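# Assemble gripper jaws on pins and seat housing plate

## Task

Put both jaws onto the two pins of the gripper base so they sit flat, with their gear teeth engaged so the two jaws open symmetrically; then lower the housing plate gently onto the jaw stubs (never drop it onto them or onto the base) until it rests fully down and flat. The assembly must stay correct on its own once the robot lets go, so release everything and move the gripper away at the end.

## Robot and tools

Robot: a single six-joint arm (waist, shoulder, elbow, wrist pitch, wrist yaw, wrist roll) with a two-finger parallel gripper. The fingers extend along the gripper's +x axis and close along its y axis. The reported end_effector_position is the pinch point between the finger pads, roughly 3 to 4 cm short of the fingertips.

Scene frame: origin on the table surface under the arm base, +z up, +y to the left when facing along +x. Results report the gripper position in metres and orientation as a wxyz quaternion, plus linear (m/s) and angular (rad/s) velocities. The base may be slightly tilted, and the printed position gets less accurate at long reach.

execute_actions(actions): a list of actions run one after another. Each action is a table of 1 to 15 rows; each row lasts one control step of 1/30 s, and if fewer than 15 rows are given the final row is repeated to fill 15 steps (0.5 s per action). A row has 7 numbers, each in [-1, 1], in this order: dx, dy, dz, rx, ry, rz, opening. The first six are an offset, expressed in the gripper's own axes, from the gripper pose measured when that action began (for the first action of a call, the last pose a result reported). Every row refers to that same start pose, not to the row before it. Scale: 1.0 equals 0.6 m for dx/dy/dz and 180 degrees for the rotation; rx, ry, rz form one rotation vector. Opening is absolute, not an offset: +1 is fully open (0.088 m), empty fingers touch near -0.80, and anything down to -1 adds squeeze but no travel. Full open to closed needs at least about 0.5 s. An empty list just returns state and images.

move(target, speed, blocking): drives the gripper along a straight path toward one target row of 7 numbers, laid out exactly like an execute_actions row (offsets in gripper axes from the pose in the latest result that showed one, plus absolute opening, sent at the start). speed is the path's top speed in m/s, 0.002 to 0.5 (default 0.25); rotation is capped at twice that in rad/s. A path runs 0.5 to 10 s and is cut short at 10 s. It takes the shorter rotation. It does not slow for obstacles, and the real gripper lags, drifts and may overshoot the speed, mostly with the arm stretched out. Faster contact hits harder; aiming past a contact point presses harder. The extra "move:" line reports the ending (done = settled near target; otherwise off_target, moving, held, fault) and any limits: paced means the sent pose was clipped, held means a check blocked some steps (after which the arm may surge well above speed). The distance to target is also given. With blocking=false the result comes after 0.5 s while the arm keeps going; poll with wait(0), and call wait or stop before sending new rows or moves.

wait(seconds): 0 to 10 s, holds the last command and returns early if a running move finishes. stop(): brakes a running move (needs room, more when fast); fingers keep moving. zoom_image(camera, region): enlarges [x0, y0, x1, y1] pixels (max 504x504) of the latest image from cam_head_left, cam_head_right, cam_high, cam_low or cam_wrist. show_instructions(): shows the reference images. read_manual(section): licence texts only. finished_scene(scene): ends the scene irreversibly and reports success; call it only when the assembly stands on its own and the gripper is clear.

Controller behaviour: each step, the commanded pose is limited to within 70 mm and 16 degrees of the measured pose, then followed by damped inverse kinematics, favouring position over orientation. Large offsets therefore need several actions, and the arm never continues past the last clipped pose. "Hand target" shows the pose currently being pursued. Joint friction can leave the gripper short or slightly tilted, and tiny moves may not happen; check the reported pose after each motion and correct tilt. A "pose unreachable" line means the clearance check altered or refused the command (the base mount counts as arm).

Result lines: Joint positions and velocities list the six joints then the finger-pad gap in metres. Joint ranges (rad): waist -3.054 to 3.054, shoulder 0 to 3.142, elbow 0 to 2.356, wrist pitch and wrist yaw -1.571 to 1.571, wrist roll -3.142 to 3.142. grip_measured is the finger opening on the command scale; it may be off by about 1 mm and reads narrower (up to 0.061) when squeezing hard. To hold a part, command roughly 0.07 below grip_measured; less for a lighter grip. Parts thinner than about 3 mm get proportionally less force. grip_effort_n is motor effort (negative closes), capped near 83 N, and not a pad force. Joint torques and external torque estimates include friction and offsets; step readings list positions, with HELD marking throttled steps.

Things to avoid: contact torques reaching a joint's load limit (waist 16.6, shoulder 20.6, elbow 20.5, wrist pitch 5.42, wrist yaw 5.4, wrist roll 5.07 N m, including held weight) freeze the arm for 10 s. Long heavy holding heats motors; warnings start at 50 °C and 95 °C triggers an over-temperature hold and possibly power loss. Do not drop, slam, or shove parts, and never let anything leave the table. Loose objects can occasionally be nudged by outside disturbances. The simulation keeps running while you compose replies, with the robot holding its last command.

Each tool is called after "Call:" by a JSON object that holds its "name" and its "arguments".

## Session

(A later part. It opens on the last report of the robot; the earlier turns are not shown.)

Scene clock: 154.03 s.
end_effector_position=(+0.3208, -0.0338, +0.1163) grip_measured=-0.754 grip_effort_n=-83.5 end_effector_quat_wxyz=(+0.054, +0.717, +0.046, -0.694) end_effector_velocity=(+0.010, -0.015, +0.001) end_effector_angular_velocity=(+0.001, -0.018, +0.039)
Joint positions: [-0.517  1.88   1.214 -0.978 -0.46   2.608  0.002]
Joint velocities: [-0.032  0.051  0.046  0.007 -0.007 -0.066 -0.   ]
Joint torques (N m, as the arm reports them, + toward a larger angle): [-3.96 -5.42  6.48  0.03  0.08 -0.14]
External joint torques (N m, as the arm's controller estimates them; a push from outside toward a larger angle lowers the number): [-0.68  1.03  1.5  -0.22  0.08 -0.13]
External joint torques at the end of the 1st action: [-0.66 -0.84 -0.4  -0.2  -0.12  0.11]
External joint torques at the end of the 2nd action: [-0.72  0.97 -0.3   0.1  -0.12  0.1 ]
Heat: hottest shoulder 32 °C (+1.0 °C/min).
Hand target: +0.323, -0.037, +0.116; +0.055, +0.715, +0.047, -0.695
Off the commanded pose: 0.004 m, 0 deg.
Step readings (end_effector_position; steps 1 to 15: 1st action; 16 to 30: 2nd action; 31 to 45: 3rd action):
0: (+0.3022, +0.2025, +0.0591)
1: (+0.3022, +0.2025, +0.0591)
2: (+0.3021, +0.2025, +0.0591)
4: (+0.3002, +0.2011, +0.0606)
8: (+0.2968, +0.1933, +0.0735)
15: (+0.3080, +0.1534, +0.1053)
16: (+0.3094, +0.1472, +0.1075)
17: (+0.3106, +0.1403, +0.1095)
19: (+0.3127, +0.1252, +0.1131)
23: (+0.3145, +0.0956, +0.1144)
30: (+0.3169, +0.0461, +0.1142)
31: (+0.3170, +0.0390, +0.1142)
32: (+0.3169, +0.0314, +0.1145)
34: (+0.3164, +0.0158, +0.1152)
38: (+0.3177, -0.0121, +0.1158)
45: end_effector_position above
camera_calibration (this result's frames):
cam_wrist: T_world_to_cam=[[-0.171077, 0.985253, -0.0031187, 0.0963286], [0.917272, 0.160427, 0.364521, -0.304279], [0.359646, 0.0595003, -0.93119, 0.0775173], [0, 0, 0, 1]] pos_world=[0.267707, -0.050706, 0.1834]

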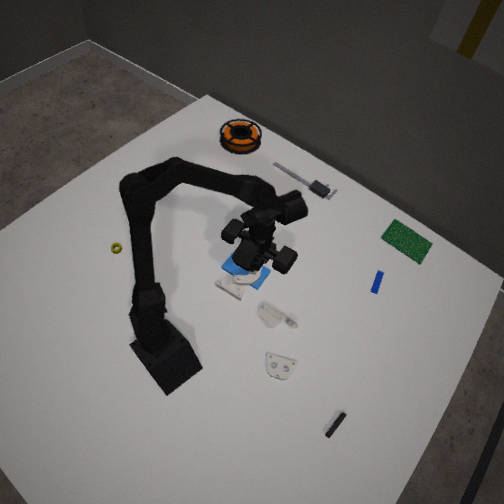

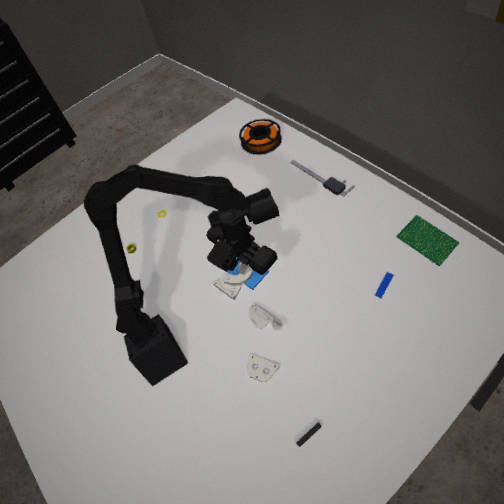

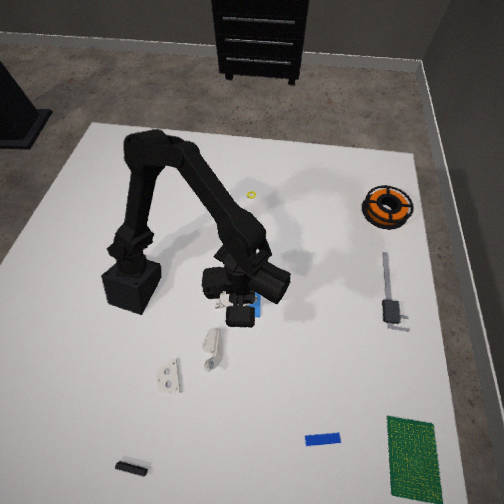

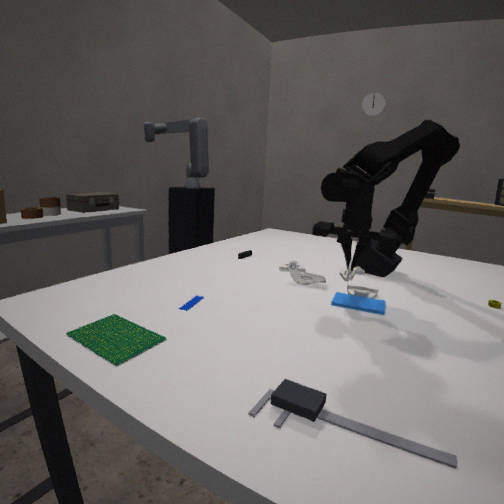

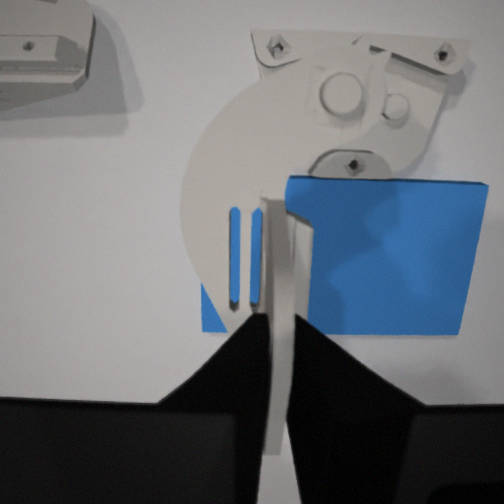

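Call:
{"name": "execute_actions", "arguments": {"actions": [[[0.004,0.003,-0.002,0.002,-0.003,-0.001,-0.85],[0.009,0.001,-0.001,0.004,-0.006,-0.002,-0.85],[0.015,-0.001,0,0.006,-0.009,-0.003,-0.85],[0.021,-0.003,0,0.008,-0.012,-0.004,-0.85],[0.027,-0.0045,0.0003,0.010,-0.015,-0.004,-0.85],[0.033,-0.0045,0.0003,0.012,-0.015,-0.004,-0.85],[0.039,-0.0045,0.0003,0.012,-0.015,-0.004,-0.85],[0.044,-0.0045,0.0003,0.012,-0.015,-0.004,-0.85],[0.048,-0.0045,0.0003,0.012,-0.015,-0.004,-0.85],[0.051,-0.0045,0.0003,0.012,-0.015,-0.004,-0.85],[0.053,-0.0045,0.0003,0.012,-0.015,-0.004,-0.85],[0.0547,-0.0045,0.0003,0.012,-0.015,-0.004,-0.85]]]}}

Scene clock: 161.40 s.
end_effector_position=(+0.3245, -0.0299, +0.0900) grip_measured=-0.754 grip_effort_n=-83.5 end_effector_quat_wxyz=(+0.042, +0.706, +0.039, -0.706) end_effector_velocity=(-0.001, -0.003, -0.014) end_effector_angular_velocity=(+0.008, +0.003, -0.017)
Joint positions: [-0.464  1.934  1.195 -0.914 -0.456  2.677  0.002]
Joint velocities: [ 0.007  0.027 -0.027  0.051 -0.007  0.022 -0.   ]
Joint torques (N m, as the arm reports them, + toward a larger angle): [-4.1  -5.75  4.28  0.33  0.1   0.1 ]
External joint torques (N m, as the arm's controller estimates them; a push from outside toward a larger angle lowers the number): [-0.27  1.09 -0.62  0.1   0.06  0.1 ]
Heat: hottest shoulder 32 °C (+1.0 °C/min).
Hand target: +0.321, -0.032, +0.084; +0.037, +0.701, +0.036, -0.711
Off the commanded pose: 0.007 m, 1 deg.
Step readings (end_effector_position):
0: (+0.3216, -0.0342, +0.1165)
1: (+0.3216, -0.0342, +0.1165)
2: (+0.3215, -0.0342, +0.1162)
4: (+0.3212, -0.0338, +0.1142)
8: (+0.3235, -0.0309, +0.1037)
15: end_effector_position above
camera_calibration (this result's frames):
cam_wrist: T_world_to_cam=[[-0.145193, 0.989383, 0.0063764, 0.0838302], [0.932329, 0.134657, 0.335604, -0.301776], [0.331182, 0.0546721, -0.941982, 0.0615294], [0, 0, 0, 1]] pos_world=[0.273149, -0.0456678, 0.158702]

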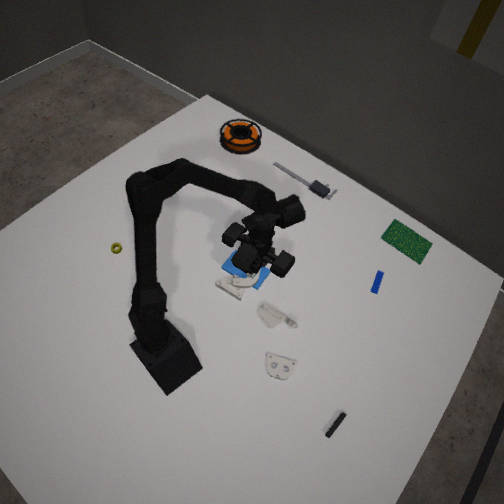

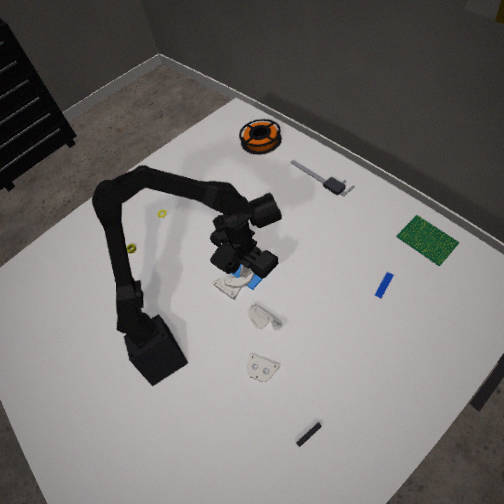

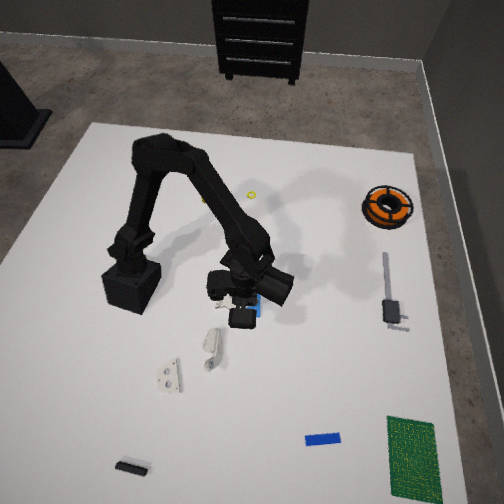

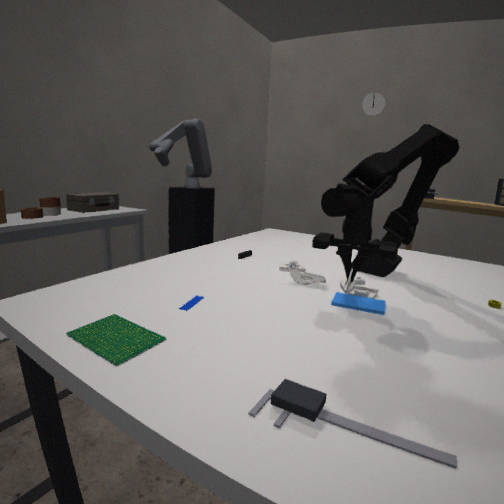

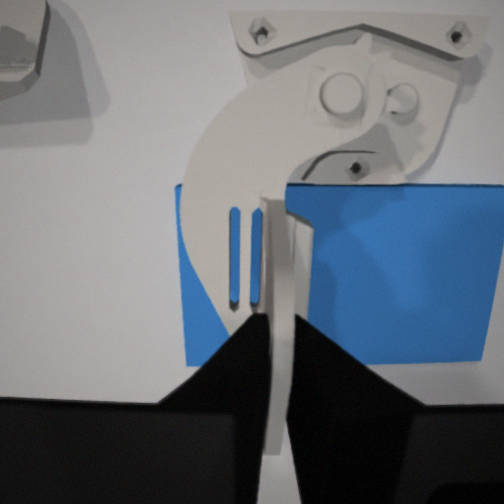

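Call:
{"name": "execute_actions", "arguments": {"actions": []}}

Call:
{"name": "zoom_image", "arguments": {"camera": "cam_wrist", "region": [224, 0, 504, 200]}}

Scene clock: 162.67 s.
end_effector_position=(+0.3253, -0.0302, +0.0896) grip_measured=-0.754 grip_effort_n=-83.5 end_effector_quat_wxyz=(+0.042, +0.708, +0.038, -0.704) end_effector_velocity=(+0.001, -0.001, +0.002) end_effector_angular_velocity=(-0.011, -0.009, -0.004)
Joint positions: [-0.464  1.935  1.194 -0.908 -0.456  2.68   0.002]
Joint velocities: [-0.002 -0.007 -0.002  0.007  0.007  0.007 -0.   ]
Joint torques (N m, as the arm reports them, + toward a larger angle): [-3.93 -5.63  4.12  0.29  0.09  0.1 ]
External joint torques (N m, as the arm's controller estimates them; a push from outside toward a larger angle lowers the number): [-0.22  1.01 -0.63  0.06  0.06  0.1 ]
Heat: hottest shoulder 32 °C (+1.0 °C/min).
Hand target: +0.321, -0.031, +0.084; +0.037, +0.701, +0.036, -0.711
Off the commanded pose: 0.007 m, 1 deg.
camera_calibration (this result's frames):
cam_wrist: T_world_to_cam=[[-0.14475, 0.989457, 0.00464325, 0.0843208], [0.931254, 0.134646, 0.338579, -0.302238], [0.334384, 0.0533333, -0.940927, 0.0597189], [0, 0, 0, 1]] pos_world=[0.273697, -0.0459215, 0.158131]

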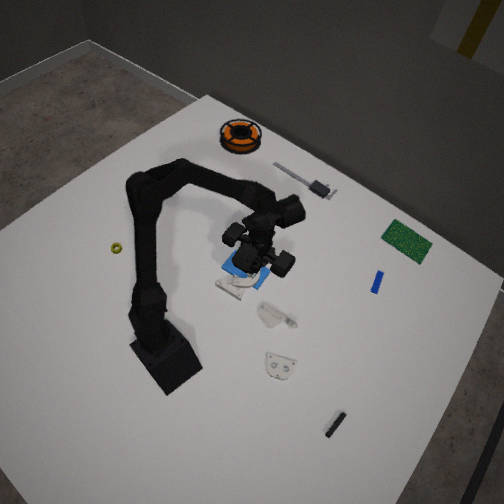

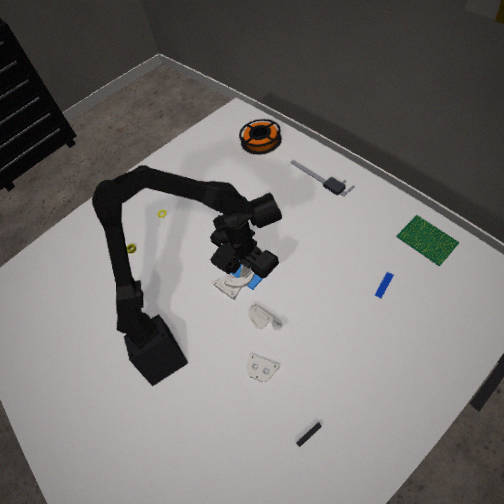

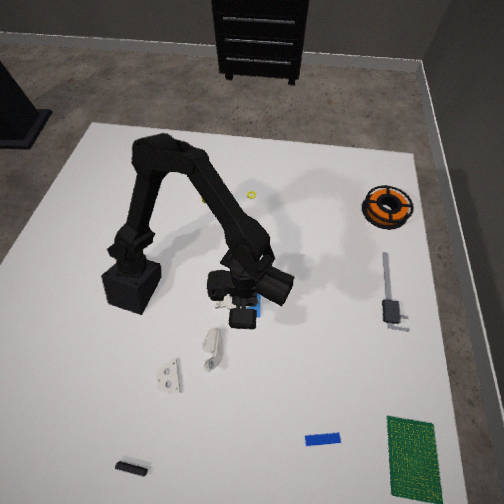

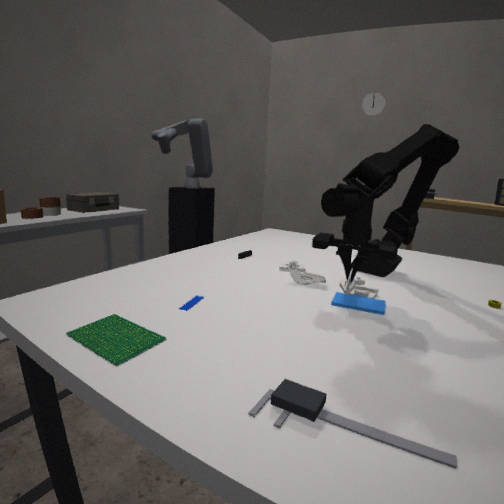

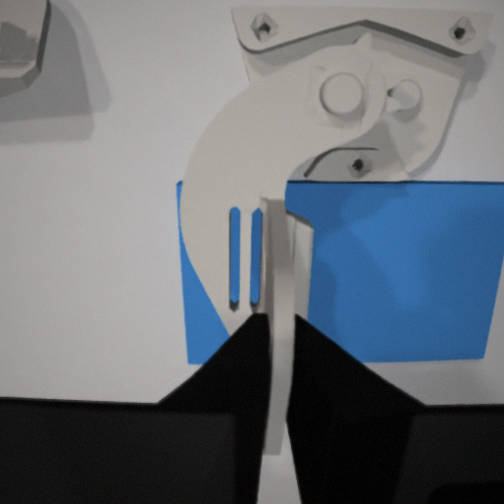

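Region (224, 0, 504, 200) of cam_wrist's 504x504 image, scaled by 1.800, with more detail than that image has; it fills the top 360 rows of this view, and the rest is white.

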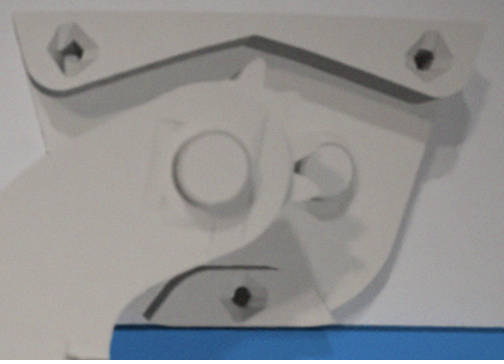

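Call:
{"name": "execute_actions", "arguments": {"actions": [[[0.012,0.0018,0.007,0.003,-0.0065,-0.002,-0.85],[0.014,0.0023,0.0072,0.003,-0.007,-0.002,-0.85],[0.016,0.0028,0.0074,0.003,-0.0075,-0.002,-0.85],[0.018,0.0033,0.0076,0.003,-0.008,-0.002,-0.85],[0.020,0.0038,0.0077,0.003,-0.0085,-0.002,-0.85],[0.022,0.0041,0.0077,0.003,-0.009,-0.002,-0.85],[0.024,0.0041,0.0077,0.003,-0.009,-0.002,-0.85],[0.026,0.0041,0.0077,0.003,-0.009,-0.002,-0.85],[0.0278,0.0041,0.0077,0.003,-0.009,-0.002,-0.85],[0.0293,0.0041,0.0077,0.003,-0.009,-0.002,-0.85]]]}}

Call:
{"name": "zoom_image", "arguments": {"camera": "cam_wrist", "region": [224, 0, 504, 200]}}

Scene clock: 175.37 s.
end_effector_position=(+0.3250, -0.0319, +0.0782) grip_measured=-0.754 grip_effort_n=-83.5 end_effector_quat_wxyz=(+0.042, +0.704, +0.039, -0.708) end_effector_velocity=(-0.002, +0.003, -0.000) end_effector_angular_velocity=(+0.009, +0.005, -0.008)
Joint positions: [-0.452  1.959  1.179 -0.874 -0.454  2.687  0.002]
Joint velocities: [ 0.002 -0.002 -0.002 -0.007 -0.007  0.007 -0.   ]
Joint torques (N m, as the arm reports them, + toward a larger angle): [-3.99 -5.7   4.01  0.27  0.12  0.09]
External joint torques (N m, as the arm's controller estimates them; a push from outside toward a larger angle lowers the number): [-0.23  1.03 -0.59  0.09  0.09  0.09]
Heat: hottest shoulder 32 °C (+1.0 °C/min).
Hand target: +0.321, -0.033, +0.072; +0.037, +0.698, +0.036, -0.715
Off the commanded pose: 0.007 m, 1 deg.
Step readings (end_effector_position):
0: (+0.3253, -0.0302, +0.0896)
1: (+0.3253, -0.0303, +0.0895)
2: (+0.3254, -0.0304, +0.0893)
4: (+0.3258, -0.0308, +0.0882)
8: (+0.3253, -0.0319, +0.0836)
15: end_effector_position above
camera_calibration (this result's frames):
cam_wrist: T_world_to_cam=[[-0.145405, 0.98935, 0.00664684, 0.0860446], [0.934511, 0.135133, 0.329284, -0.298136], [0.324879, 0.0540913, -0.944207, 0.0526024], [0, 0, 0, 1]] pos_world=[0.274034, -0.0476854, 0.147267]

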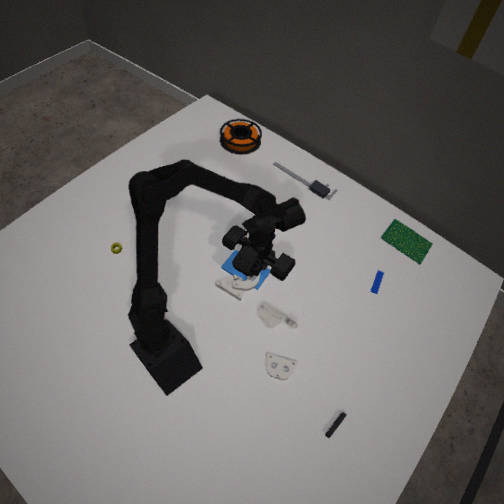

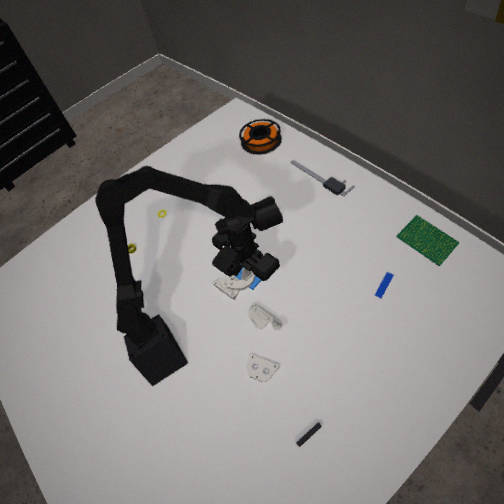

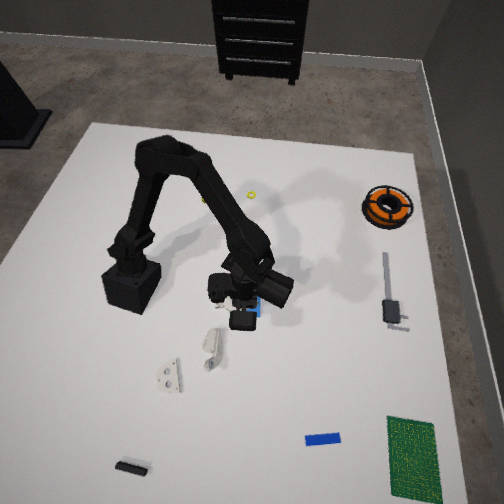

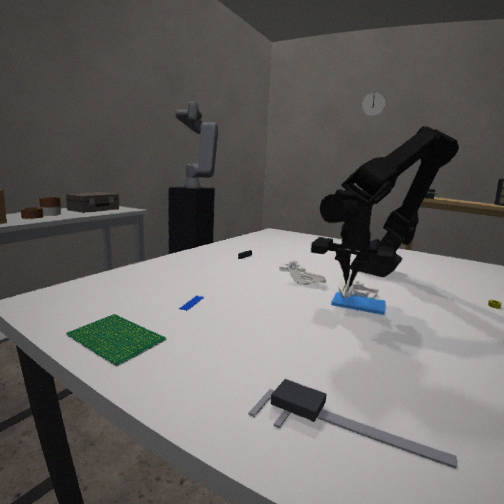

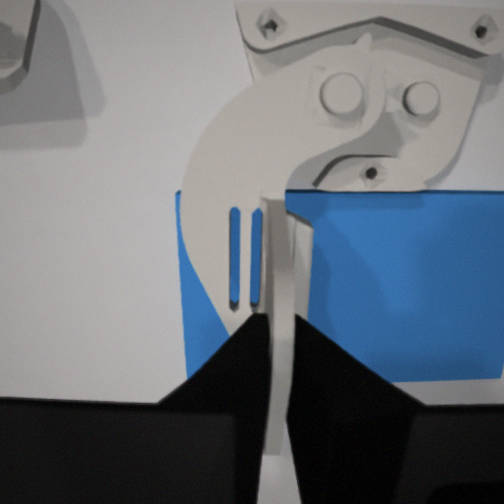

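Region (224, 0, 504, 200) of cam_wrist's 504x504 image, scaled by 1.800, with more detail than that image has; it fills the top 360 rows of this view, and the rest is white.

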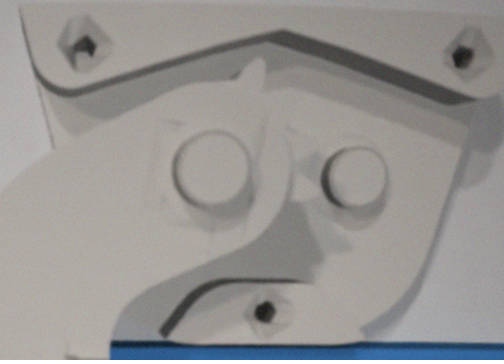

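Call:
{"name": "execute_actions", "arguments": {"actions": [[[0.0116,0.0013,0.0065,0.0035,-0.0058,-0.0013,-0.85],[0.0129,0.0012,0.0063,0.0035,-0.0058,-0.0013,-0.85],[0.0142,0.0011,0.0062,0.0035,-0.0058,-0.0013,-0.85],[0.0155,0.0011,0.0062,0.0035,-0.0058,-0.0013,-0.85],[0.0168,0.0011,0.0062,0.0035,-0.0058,-0.0013,-0.85],[0.0181,0.0011,0.0062,0.0035,-0.0058,-0.0013,-0.85],[0.0194,0.0011,0.0062,0.0035,-0.0058,-0.0013,-0.85],[0.0207,0.0011,0.0062,0.0035,-0.0058,-0.0013,-0.85],[0.022,0.0011,0.0062,0.0035,-0.0058,-0.0013,-0.85],[0.0232,0.0011,0.0062,0.0035,-0.0058,-0.0013,-0.85],[0.0243,0.0011,0.0062,0.0035,-0.0058,-0.0013,-0.85],[0.0253,0.0011,0.0062,0.0035,-0.0058,-0.0013,-0.85],[0.0262,0.0011,0.0062,0.0035,-0.0058,-0.0013,-0.85]]]}}

Call:
{"name": "zoom_image", "arguments": {"camera": "cam_wrist", "region": [224, 0, 504, 200]}}

Scene clock: 183.67 s.
end_effector_position=(+0.3257, -0.0321, +0.0708) grip_measured=-0.754 grip_effort_n=-83.5 end_effector_quat_wxyz=(+0.043, +0.705, +0.037, -0.707) end_effector_velocity=(-0.003, -0.002, -0.001) end_effector_angular_velocity=(-0.006, +0.003, -0.025)
Joint positions: [-0.441  1.969  1.164 -0.839 -0.454  2.703  0.002]
Joint velocities: [-0.002 -0.002 -0.012  0.007  0.007  0.022 -0.   ]
Joint torques (N m, as the arm reports them, + toward a larger angle): [-3.7  -5.17  3.79  0.49  0.1   0.09]
External joint torques (N m, as the arm's controller estimates them; a push from outside toward a larger angle lowers the number): [ 0.04  1.55 -0.74  0.29  0.06  0.09]
Heat: hottest shoulder 32 °C (+1.0 °C/min).
Hand target: +0.321, -0.033, +0.063; +0.037, +0.698, +0.036, -0.714
Off the commanded pose: 0.009 m, 1 deg.
Step readings (end_effector_position):
0: (+0.3253, -0.0320, +0.0782)
1: (+0.3253, -0.0321, +0.0782)
2: (+0.3255, -0.0320, +0.0780)
4: (+0.3259, -0.0320, +0.0773)
8: (+0.3258, -0.0318, +0.0743)
15: end_effector_position above
camera_calibration (this result's frames):
cam_wrist: T_world_to_cam=[[-0.143585, 0.989631, 0.00376619, 0.0860134], [0.933671, 0.134202, 0.332038, -0.296314], [0.32809, 0.051192, -0.943259, 0.0441446], [0, 0, 0, 1]] pos_world=[0.274526, -0.0476155, 0.139703]

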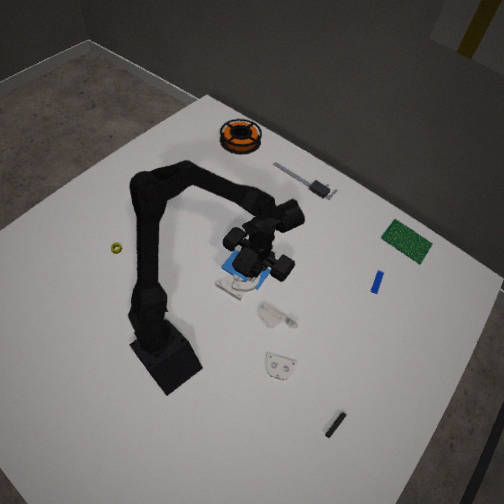

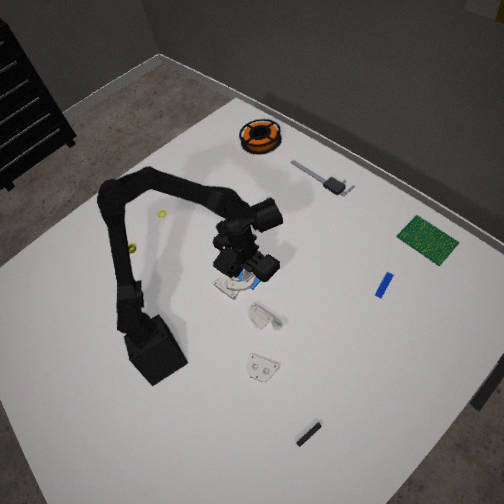

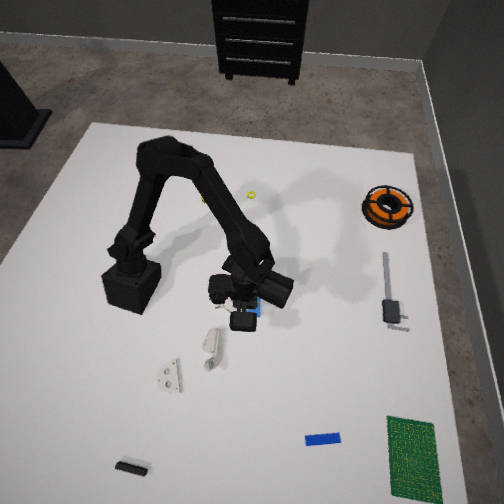

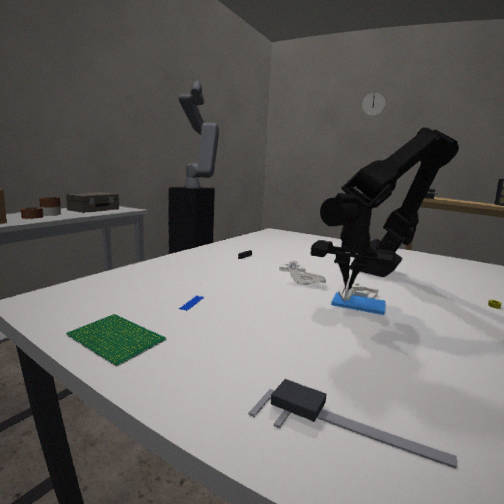

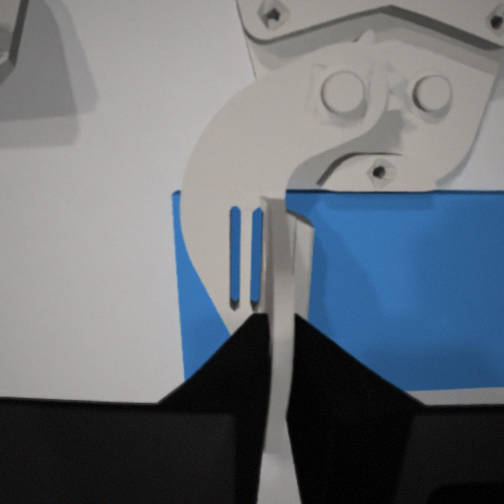

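Region (224, 0, 504, 200) of cam_wrist's 504x504 image, scaled by 1.800, with more detail than that image has; it fills the top 360 rows of this view, and the rest is white.

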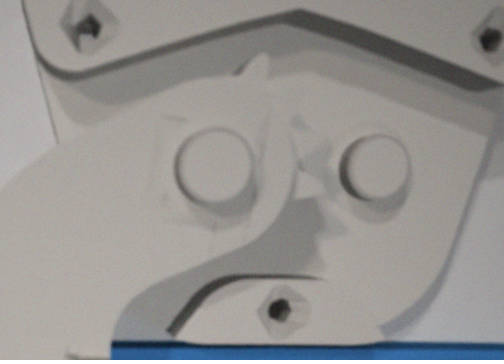

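Call:
{"name": "zoom_image", "arguments": {"camera": "cam_low", "region": [320, 260, 400, 320]}}

Call:
{"name": "zoom_image", "arguments": {"camera": "cam_head_right", "region": [200, 255, 280, 315]}}

Region (320, 260, 400, 320) of cam_low's 504x504 image, scaled by 6.300, with more detail than that image has; it fills the top 378 rows of this view, and the rest is white.

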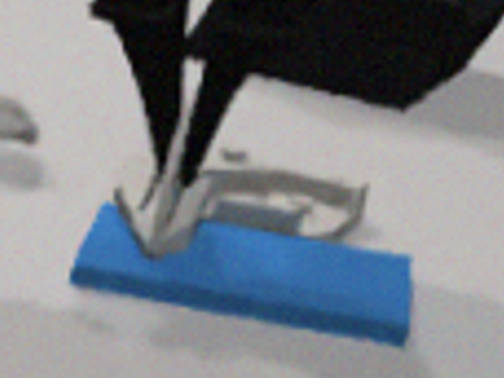

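Region (200, 255, 280, 315) of cam_head_right's 504x504 image, scaled by 6.300, with more detail than that image has; it fills the top 378 rows of this view, and the rest is white.

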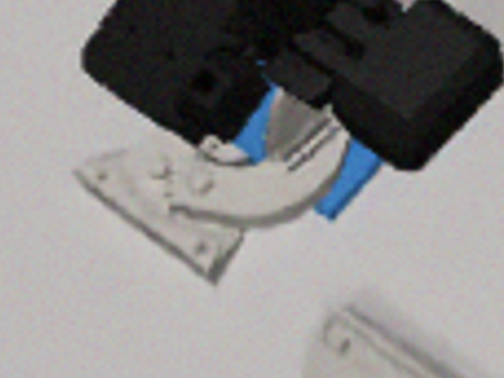

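Call:
{"name": "execute_actions", "arguments": {"actions": [[[0.0135,0.0009,0.0076,0.003,-0.0062,-0.0026,-0.85],[0.0135,0.001,0.0079,0.003,-0.0062,-0.0026,-0.85],[0.0135,0.001,0.0082,0.003,-0.0062,-0.0026,-0.85],[0.0135,0.0011,0.0085,0.003,-0.0062,-0.0026,-0.85],[0.0135,0.0012,0.0088,0.003,-0.0062,-0.0026,-0.85],[0.0135,0.0013,0.0091,0.003,-0.0062,-0.0026,-0.85],[0.0135,0.0013,0.0094,0.003,-0.0062,-0.0026,-0.85],[0.014,0.0013,0.0096,0.003,-0.0062,-0.0026,-0.85],[0.0145,0.0013,0.0096,0.003,-0.0062,-0.0026,-0.85],[0.015,0.0013,0.0096,0.003,-0.0062,-0.0026,-0.85]]]}}

Call:
{"name": "zoom_image", "arguments": {"camera": "cam_wrist", "region": [224, 0, 504, 200]}}

Scene clock: 190.13 s.
end_effector_position=(+0.3255, -0.0325, +0.0698) grip_measured=-0.754 grip_effort_n=-83.5 end_effector_quat_wxyz=(+0.043, +0.706, +0.037, -0.706) end_effector_velocity=(-0.000, +0.002, -0.002) end_effector_angular_velocity=(+0.021, -0.006, -0.011)
Joint positions: [-0.441  1.969  1.159 -0.832 -0.454  2.705  0.002]
Joint velocities: [-0.002  0.002 -0.007  0.007 -0.022  0.007 -0.   ]
Joint torques (N m, as the arm reports them, + toward a larger angle): [-3.85 -5.41  3.42  0.54  0.04  0.04]
External joint torques (N m, as the arm's controller estimates them; a push from outside toward a larger angle lowers the number): [-0.12  1.15 -1.02  0.34  0.    0.04]
Heat: hottest shoulder 32 °C (+1.0 °C/min).
Hand target: +0.320, -0.033, +0.062; +0.037, +0.698, +0.036, -0.714
Off the commanded pose: 0.010 m, 1 deg.
Step readings (end_effector_position):
0: (+0.3257, -0.0322, +0.0706)
1: (+0.3257, -0.0322, +0.0706)
2: (+0.3256, -0.0322, +0.0705)
4: (+0.3257, -0.0323, +0.0704)
8: (+0.3254, -0.0324, +0.0701)
15: end_effector_position above
camera_calibration (this result's frames):
cam_wrist: T_world_to_cam=[[-0.14326, 0.989681, 0.0026812, 0.0864034], [0.932957, 0.134144, 0.33406, -0.295646], [0.330254, 0.0503589, -0.942548, 0.0425242], [0, 0, 0, 1]] pos_world=[0.274159, -0.0479942, 0.138613]

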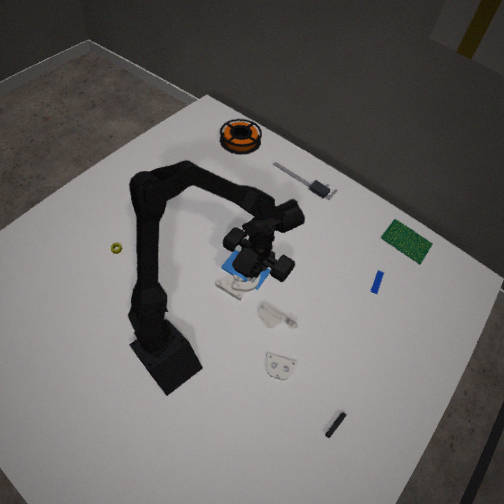

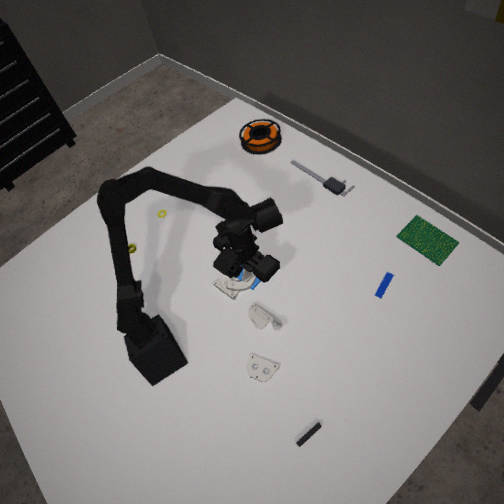

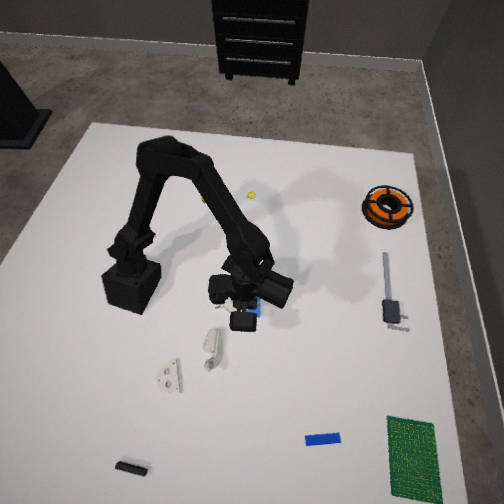

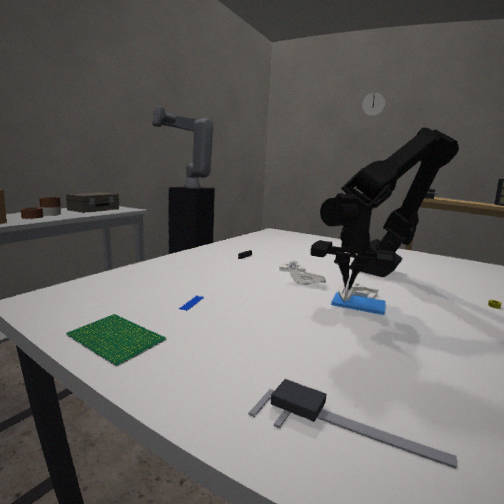

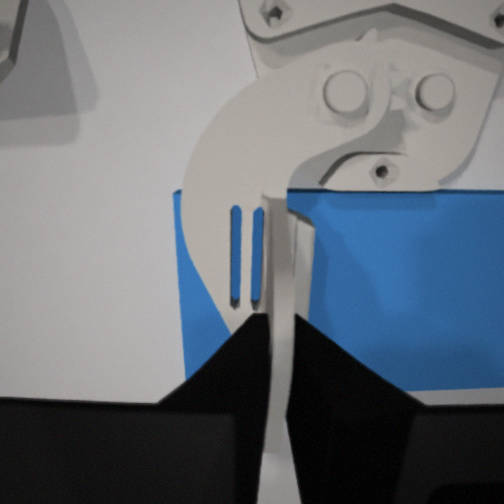

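Region (224, 0, 504, 200) of cam_wrist's 504x504 image, scaled by 1.800, with more detail than that image has; it fills the top 360 rows of this view, and the rest is white.

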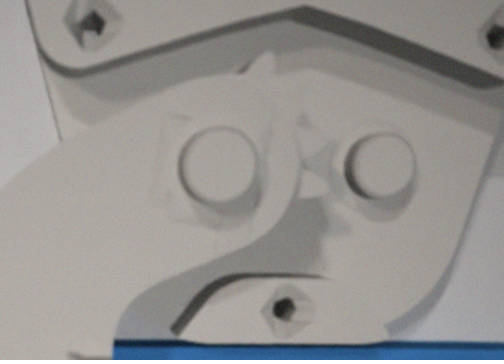

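Call:
{"name": "zoom_image", "arguments": {"camera": "cam_wrist", "region": [330, 20, 490, 180]}}

Region (330, 20, 490, 180) of cam_wrist's 504x504 image, scaled by 3.150, with more detail than that image has.

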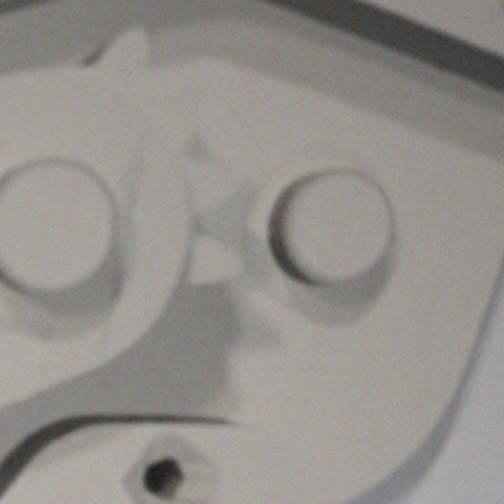

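Call:
{"name": "execute_actions", "arguments": {"actions": [[[0.0133,0.0007,0.0096,0.003,-0.0075,-0.0027,-0.85],[0.0133,0.0005,0.0101,0.003,-0.0079,-0.0029,-0.85],[0.0133,0.0004,0.0105,0.003,-0.0082,-0.003,-0.85],[0.0133,0.0002,0.0109,0.003,-0.0086,-0.0031,-0.85],[0.0133,0.0001,0.0114,0.003,-0.009,-0.0033,-0.85],[0.0133,-0.0001,0.0118,0.003,-0.0094,-0.0034,-0.85],[0.0133,-0.0002,0.0122,0.003,-0.0098,-0.0035,-0.85],[0.0133,-0.0004,0.0126,0.003,-0.0101,-0.0036,-0.85],[0.0133,-0.0005,0.0131,0.003,-0.0105,-0.0038,-0.85],[0.0133,-0.0007,0.0135,0.003,-0.0109,-0.0039,-0.85]]]}}

Call:
{"name": "zoom_image", "arguments": {"camera": "cam_wrist", "region": [224, 0, 504, 200]}}

Scene clock: 205.20 s.
end_effector_position=(+0.3244, -0.0323, +0.0697) grip_measured=-0.754 grip_effort_n=-83.5 end_effector_quat_wxyz=(+0.042, +0.704, +0.037, -0.708) end_effector_velocity=(+0.001, +0.000, +0.001) end_effector_angular_velocity=(+0.005, -0.010, +0.008)
Joint positions: [-0.441  1.969  1.158 -0.837 -0.454  2.704  0.002]
Joint velocities: [-0.002 -0.002 -0.002  0.007 -0.007 -0.007 -0.   ]
Joint torques (N m, as the arm reports them, + toward a larger angle): [-3.86 -5.26  3.57 -0.03  0.1  -0.13]
External joint torques (N m, as the arm's controller estimates them; a push from outside toward a larger angle lowers the number): [-0.13  1.4  -0.95 -0.23  0.06 -0.12]
Heat: hottest shoulder 32 °C (+0.0 °C/min).
Hand target: +0.317, -0.033, +0.062; +0.036, +0.694, +0.037, -0.718
Off the commanded pose: 0.011 m, 2 deg.
Step readings (end_effector_position):
0: (+0.3255, -0.0326, +0.0697)
1: (+0.3255, -0.0326, +0.0697)
2: (+0.3255, -0.0326, +0.0697)
4: (+0.3255, -0.0326, +0.0697)
8: (+0.3252, -0.0325, +0.0697)
15: end_effector_position above
camera_calibration (this result's frames):
cam_wrist: T_world_to_cam=[[-0.141265, 0.989962, 0.0045011, 0.0852123], [0.934768, 0.131889, 0.329869, -0.294998], [0.325964, 0.0508063, -0.944016, 0.0443108], [0, 0, 0, 1]] pos_world=[0.273348, -0.0477012, 0.138757]

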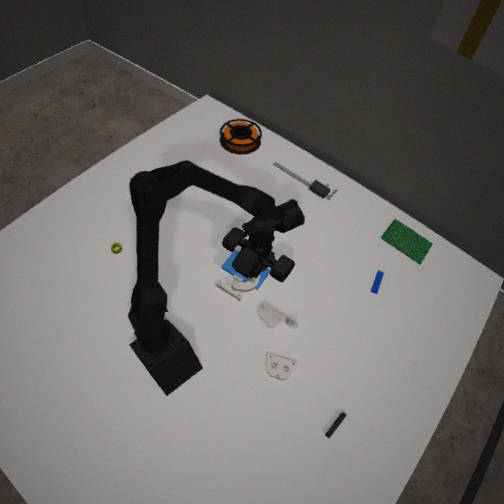

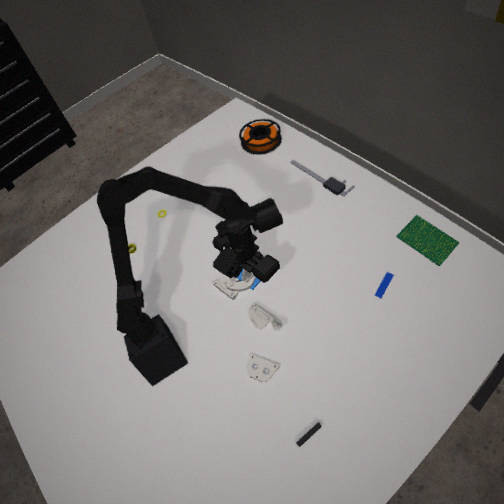

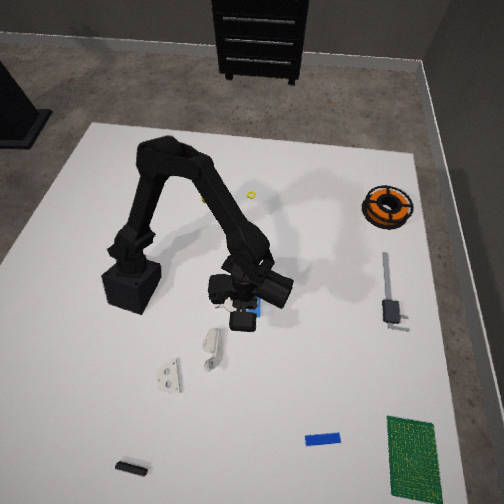

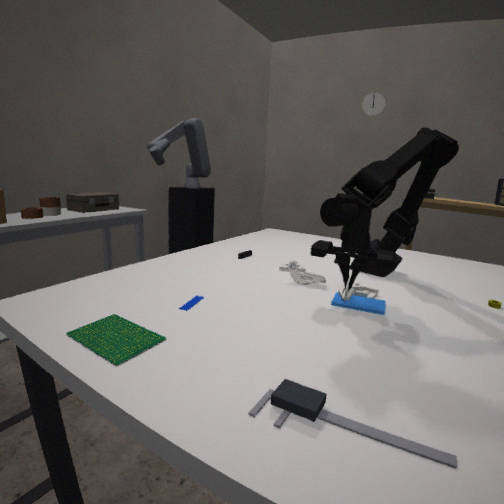

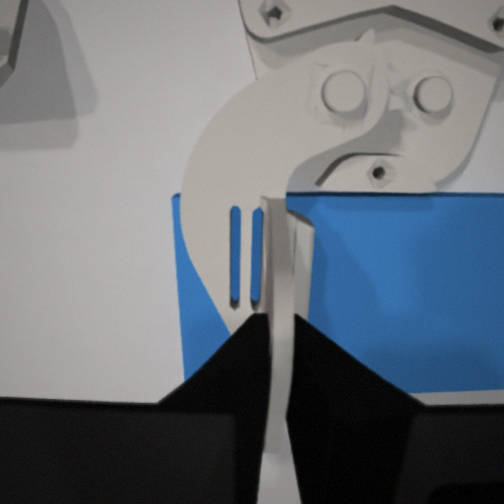

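Region (224, 0, 504, 200) of cam_wrist's 504x504 image, scaled by 1.800, with more detail than that image has; it fills the top 360 rows of this view, and the rest is white.

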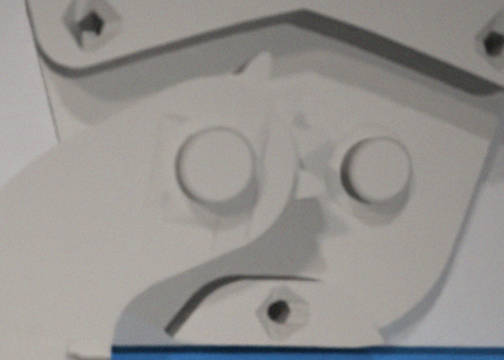

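Call:
{"name": "zoom_image", "arguments": {"camera": "cam_low", "region": [328, 275, 388, 315]}}

Call:
{"name": "zoom_image", "arguments": {"camera": "cam_head_left", "region": [205, 255, 285, 315]}}

Region (328, 275, 388, 315) of cam_low's 504x504 image, scaled by 8.400, with more detail than that image has.

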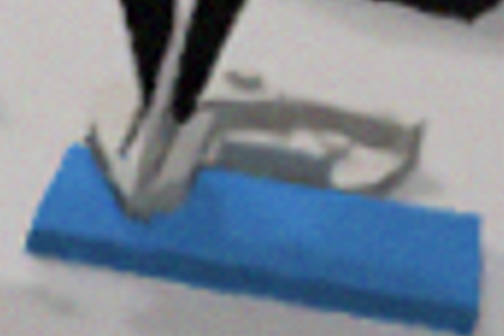

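Region (205, 255, 285, 315) of cam_head_left's 504x504 image, scaled by 6.300, with more detail than that image has; it fills the top 378 rows of this view, and the rest is white.

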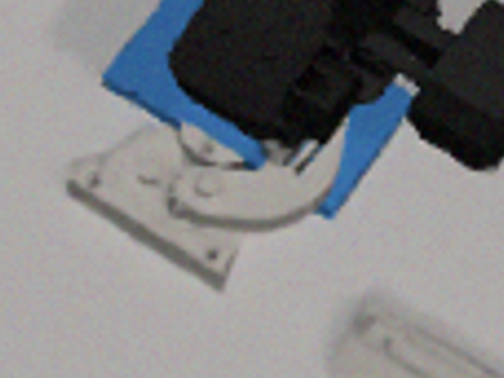

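Call:
{"name": "execute_actions", "arguments": {"actions": [[[0.0136,-0.0007,0.0117,0.003,-0.009,-0.003,-0.85],[0.014,-0.0007,0.0117,0.003,-0.009,-0.003,-0.85],[0.0145,-0.0007,0.0117,0.003,-0.009,-0.003,-0.85],[0.015,-0.0007,0.0117,0.003,-0.009,-0.003,-0.85],[0.0155,-0.0007,0.0117,0.003,-0.009,-0.003,-0.85],[0.016,-0.0007,0.0117,0.003,-0.009,-0.003,-0.85],[0.0165,-0.0007,0.0117,0.003,-0.009,-0.003,-0.85],[0.017,-0.0007,0.0117,0.003,-0.009,-0.003,-0.85],[0.0175,-0.0007,0.0117,0.003,-0.009,-0.003,-0.85],[0.018,-0.0007,0.0117,0.003,-0.009,-0.003,-0.85]]]}}

Call:
{"name": "zoom_image", "arguments": {"camera": "cam_wrist", "region": [224, 0, 504, 200]}}

Scene clock: 216.90 s.
end_effector_position=(+0.3245, -0.0325, +0.0690) grip_measured=-0.754 grip_effort_n=-83.5 end_effector_quat_wxyz=(+0.042, +0.705, +0.036, -0.707) end_effector_velocity=(+0.001, -0.000, -0.001) end_effector_angular_velocity=(+0.006, -0.005, +0.006)
Joint positions: [-0.441  1.969  1.155 -0.83  -0.454  2.706  0.002]
Joint velocities: [-0.002  0.002 -0.002  0.007 -0.007 -0.007  0.   ]
Joint torques (N m, as the arm reports them, + toward a larger angle): [-3.42 -5.08  3.13  0.43  0.1   0.07]
External joint torques (N m, as the arm's controller estimates them; a push from outside toward a larger angle lowers the number): [ 0.34  1.56 -1.38  0.22  0.06  0.07]
Heat: hottest shoulder 32 °C (+0.0 °C/min).
Hand target: +0.317, -0.033, +0.059; +0.035, +0.694, +0.036, -0.718
Off the commanded pose: 0.012 m, 2 deg.
Step readings (end_effector_position):
0: (+0.3244, -0.0323, +0.0697)
1: (+0.3244, -0.0323, +0.0697)
2: (+0.3244, -0.0323, +0.0697)
4: (+0.3244, -0.0323, +0.0697)
8: (+0.3244, -0.0324, +0.0694)
15: end_effector_position above
camera_calibration (this result's frames):
cam_wrist: T_world_to_cam=[[-0.14107, 0.989994, 0.00331374, 0.085523], [0.93399, 0.131978, 0.33203, -0.294703], [0.328271, 0.0499344, -0.943263, 0.0427682], [0, 0, 0, 1]] pos_world=[0.273275, -0.0479086, 0.137909]

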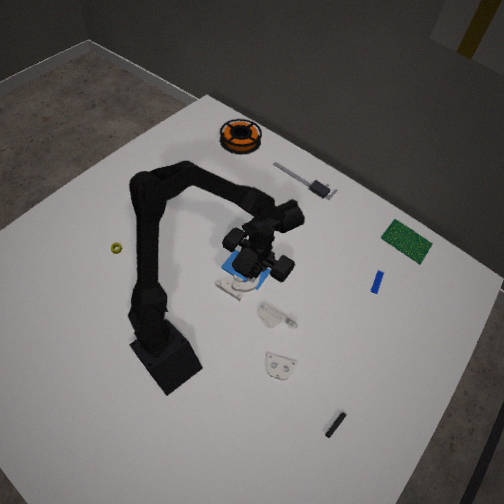

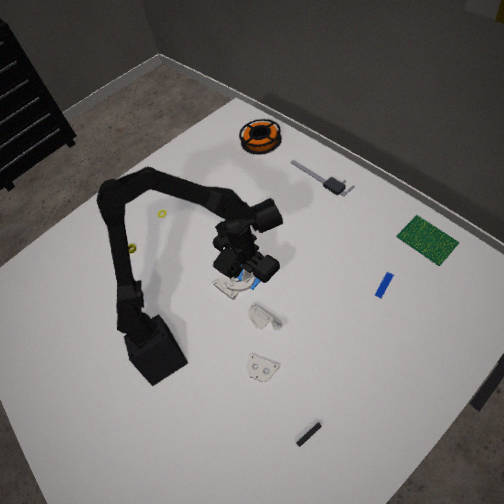

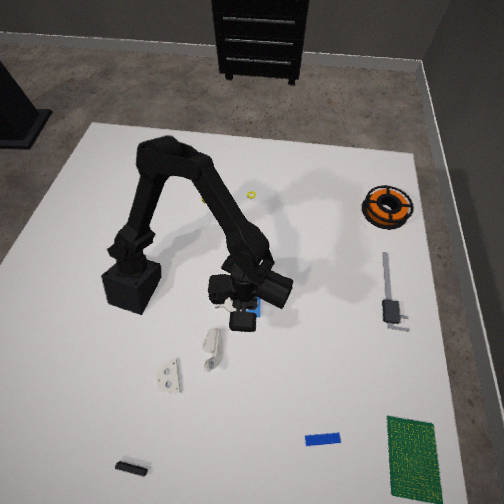

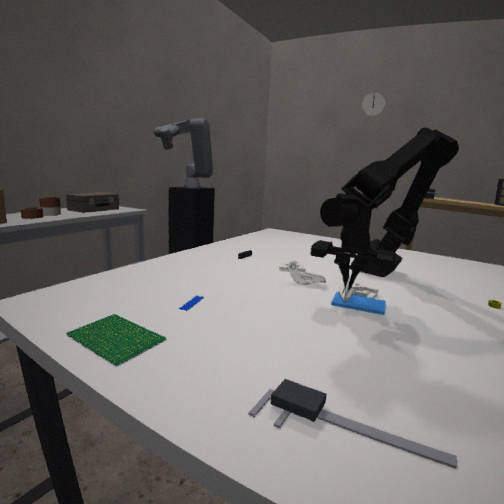

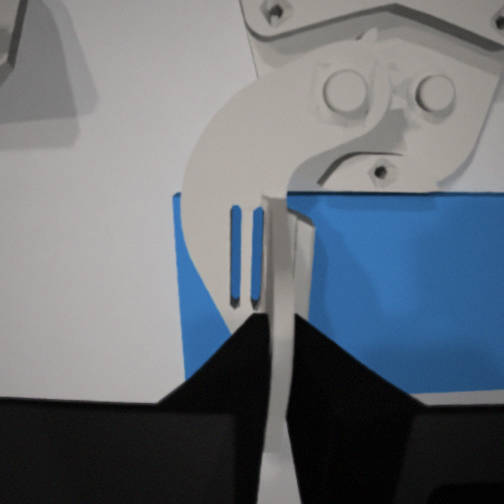

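Region (224, 0, 504, 200) of cam_wrist's 504x504 image, scaled by 1.800, with more detail than that image has; it fills the top 360 rows of this view, and the rest is white.

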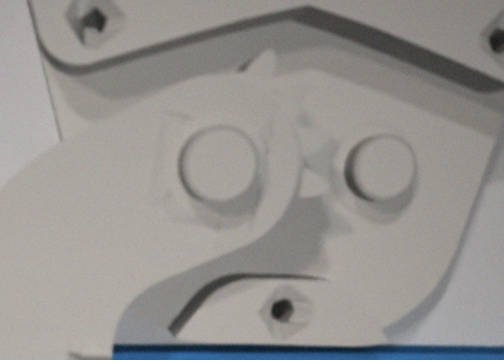

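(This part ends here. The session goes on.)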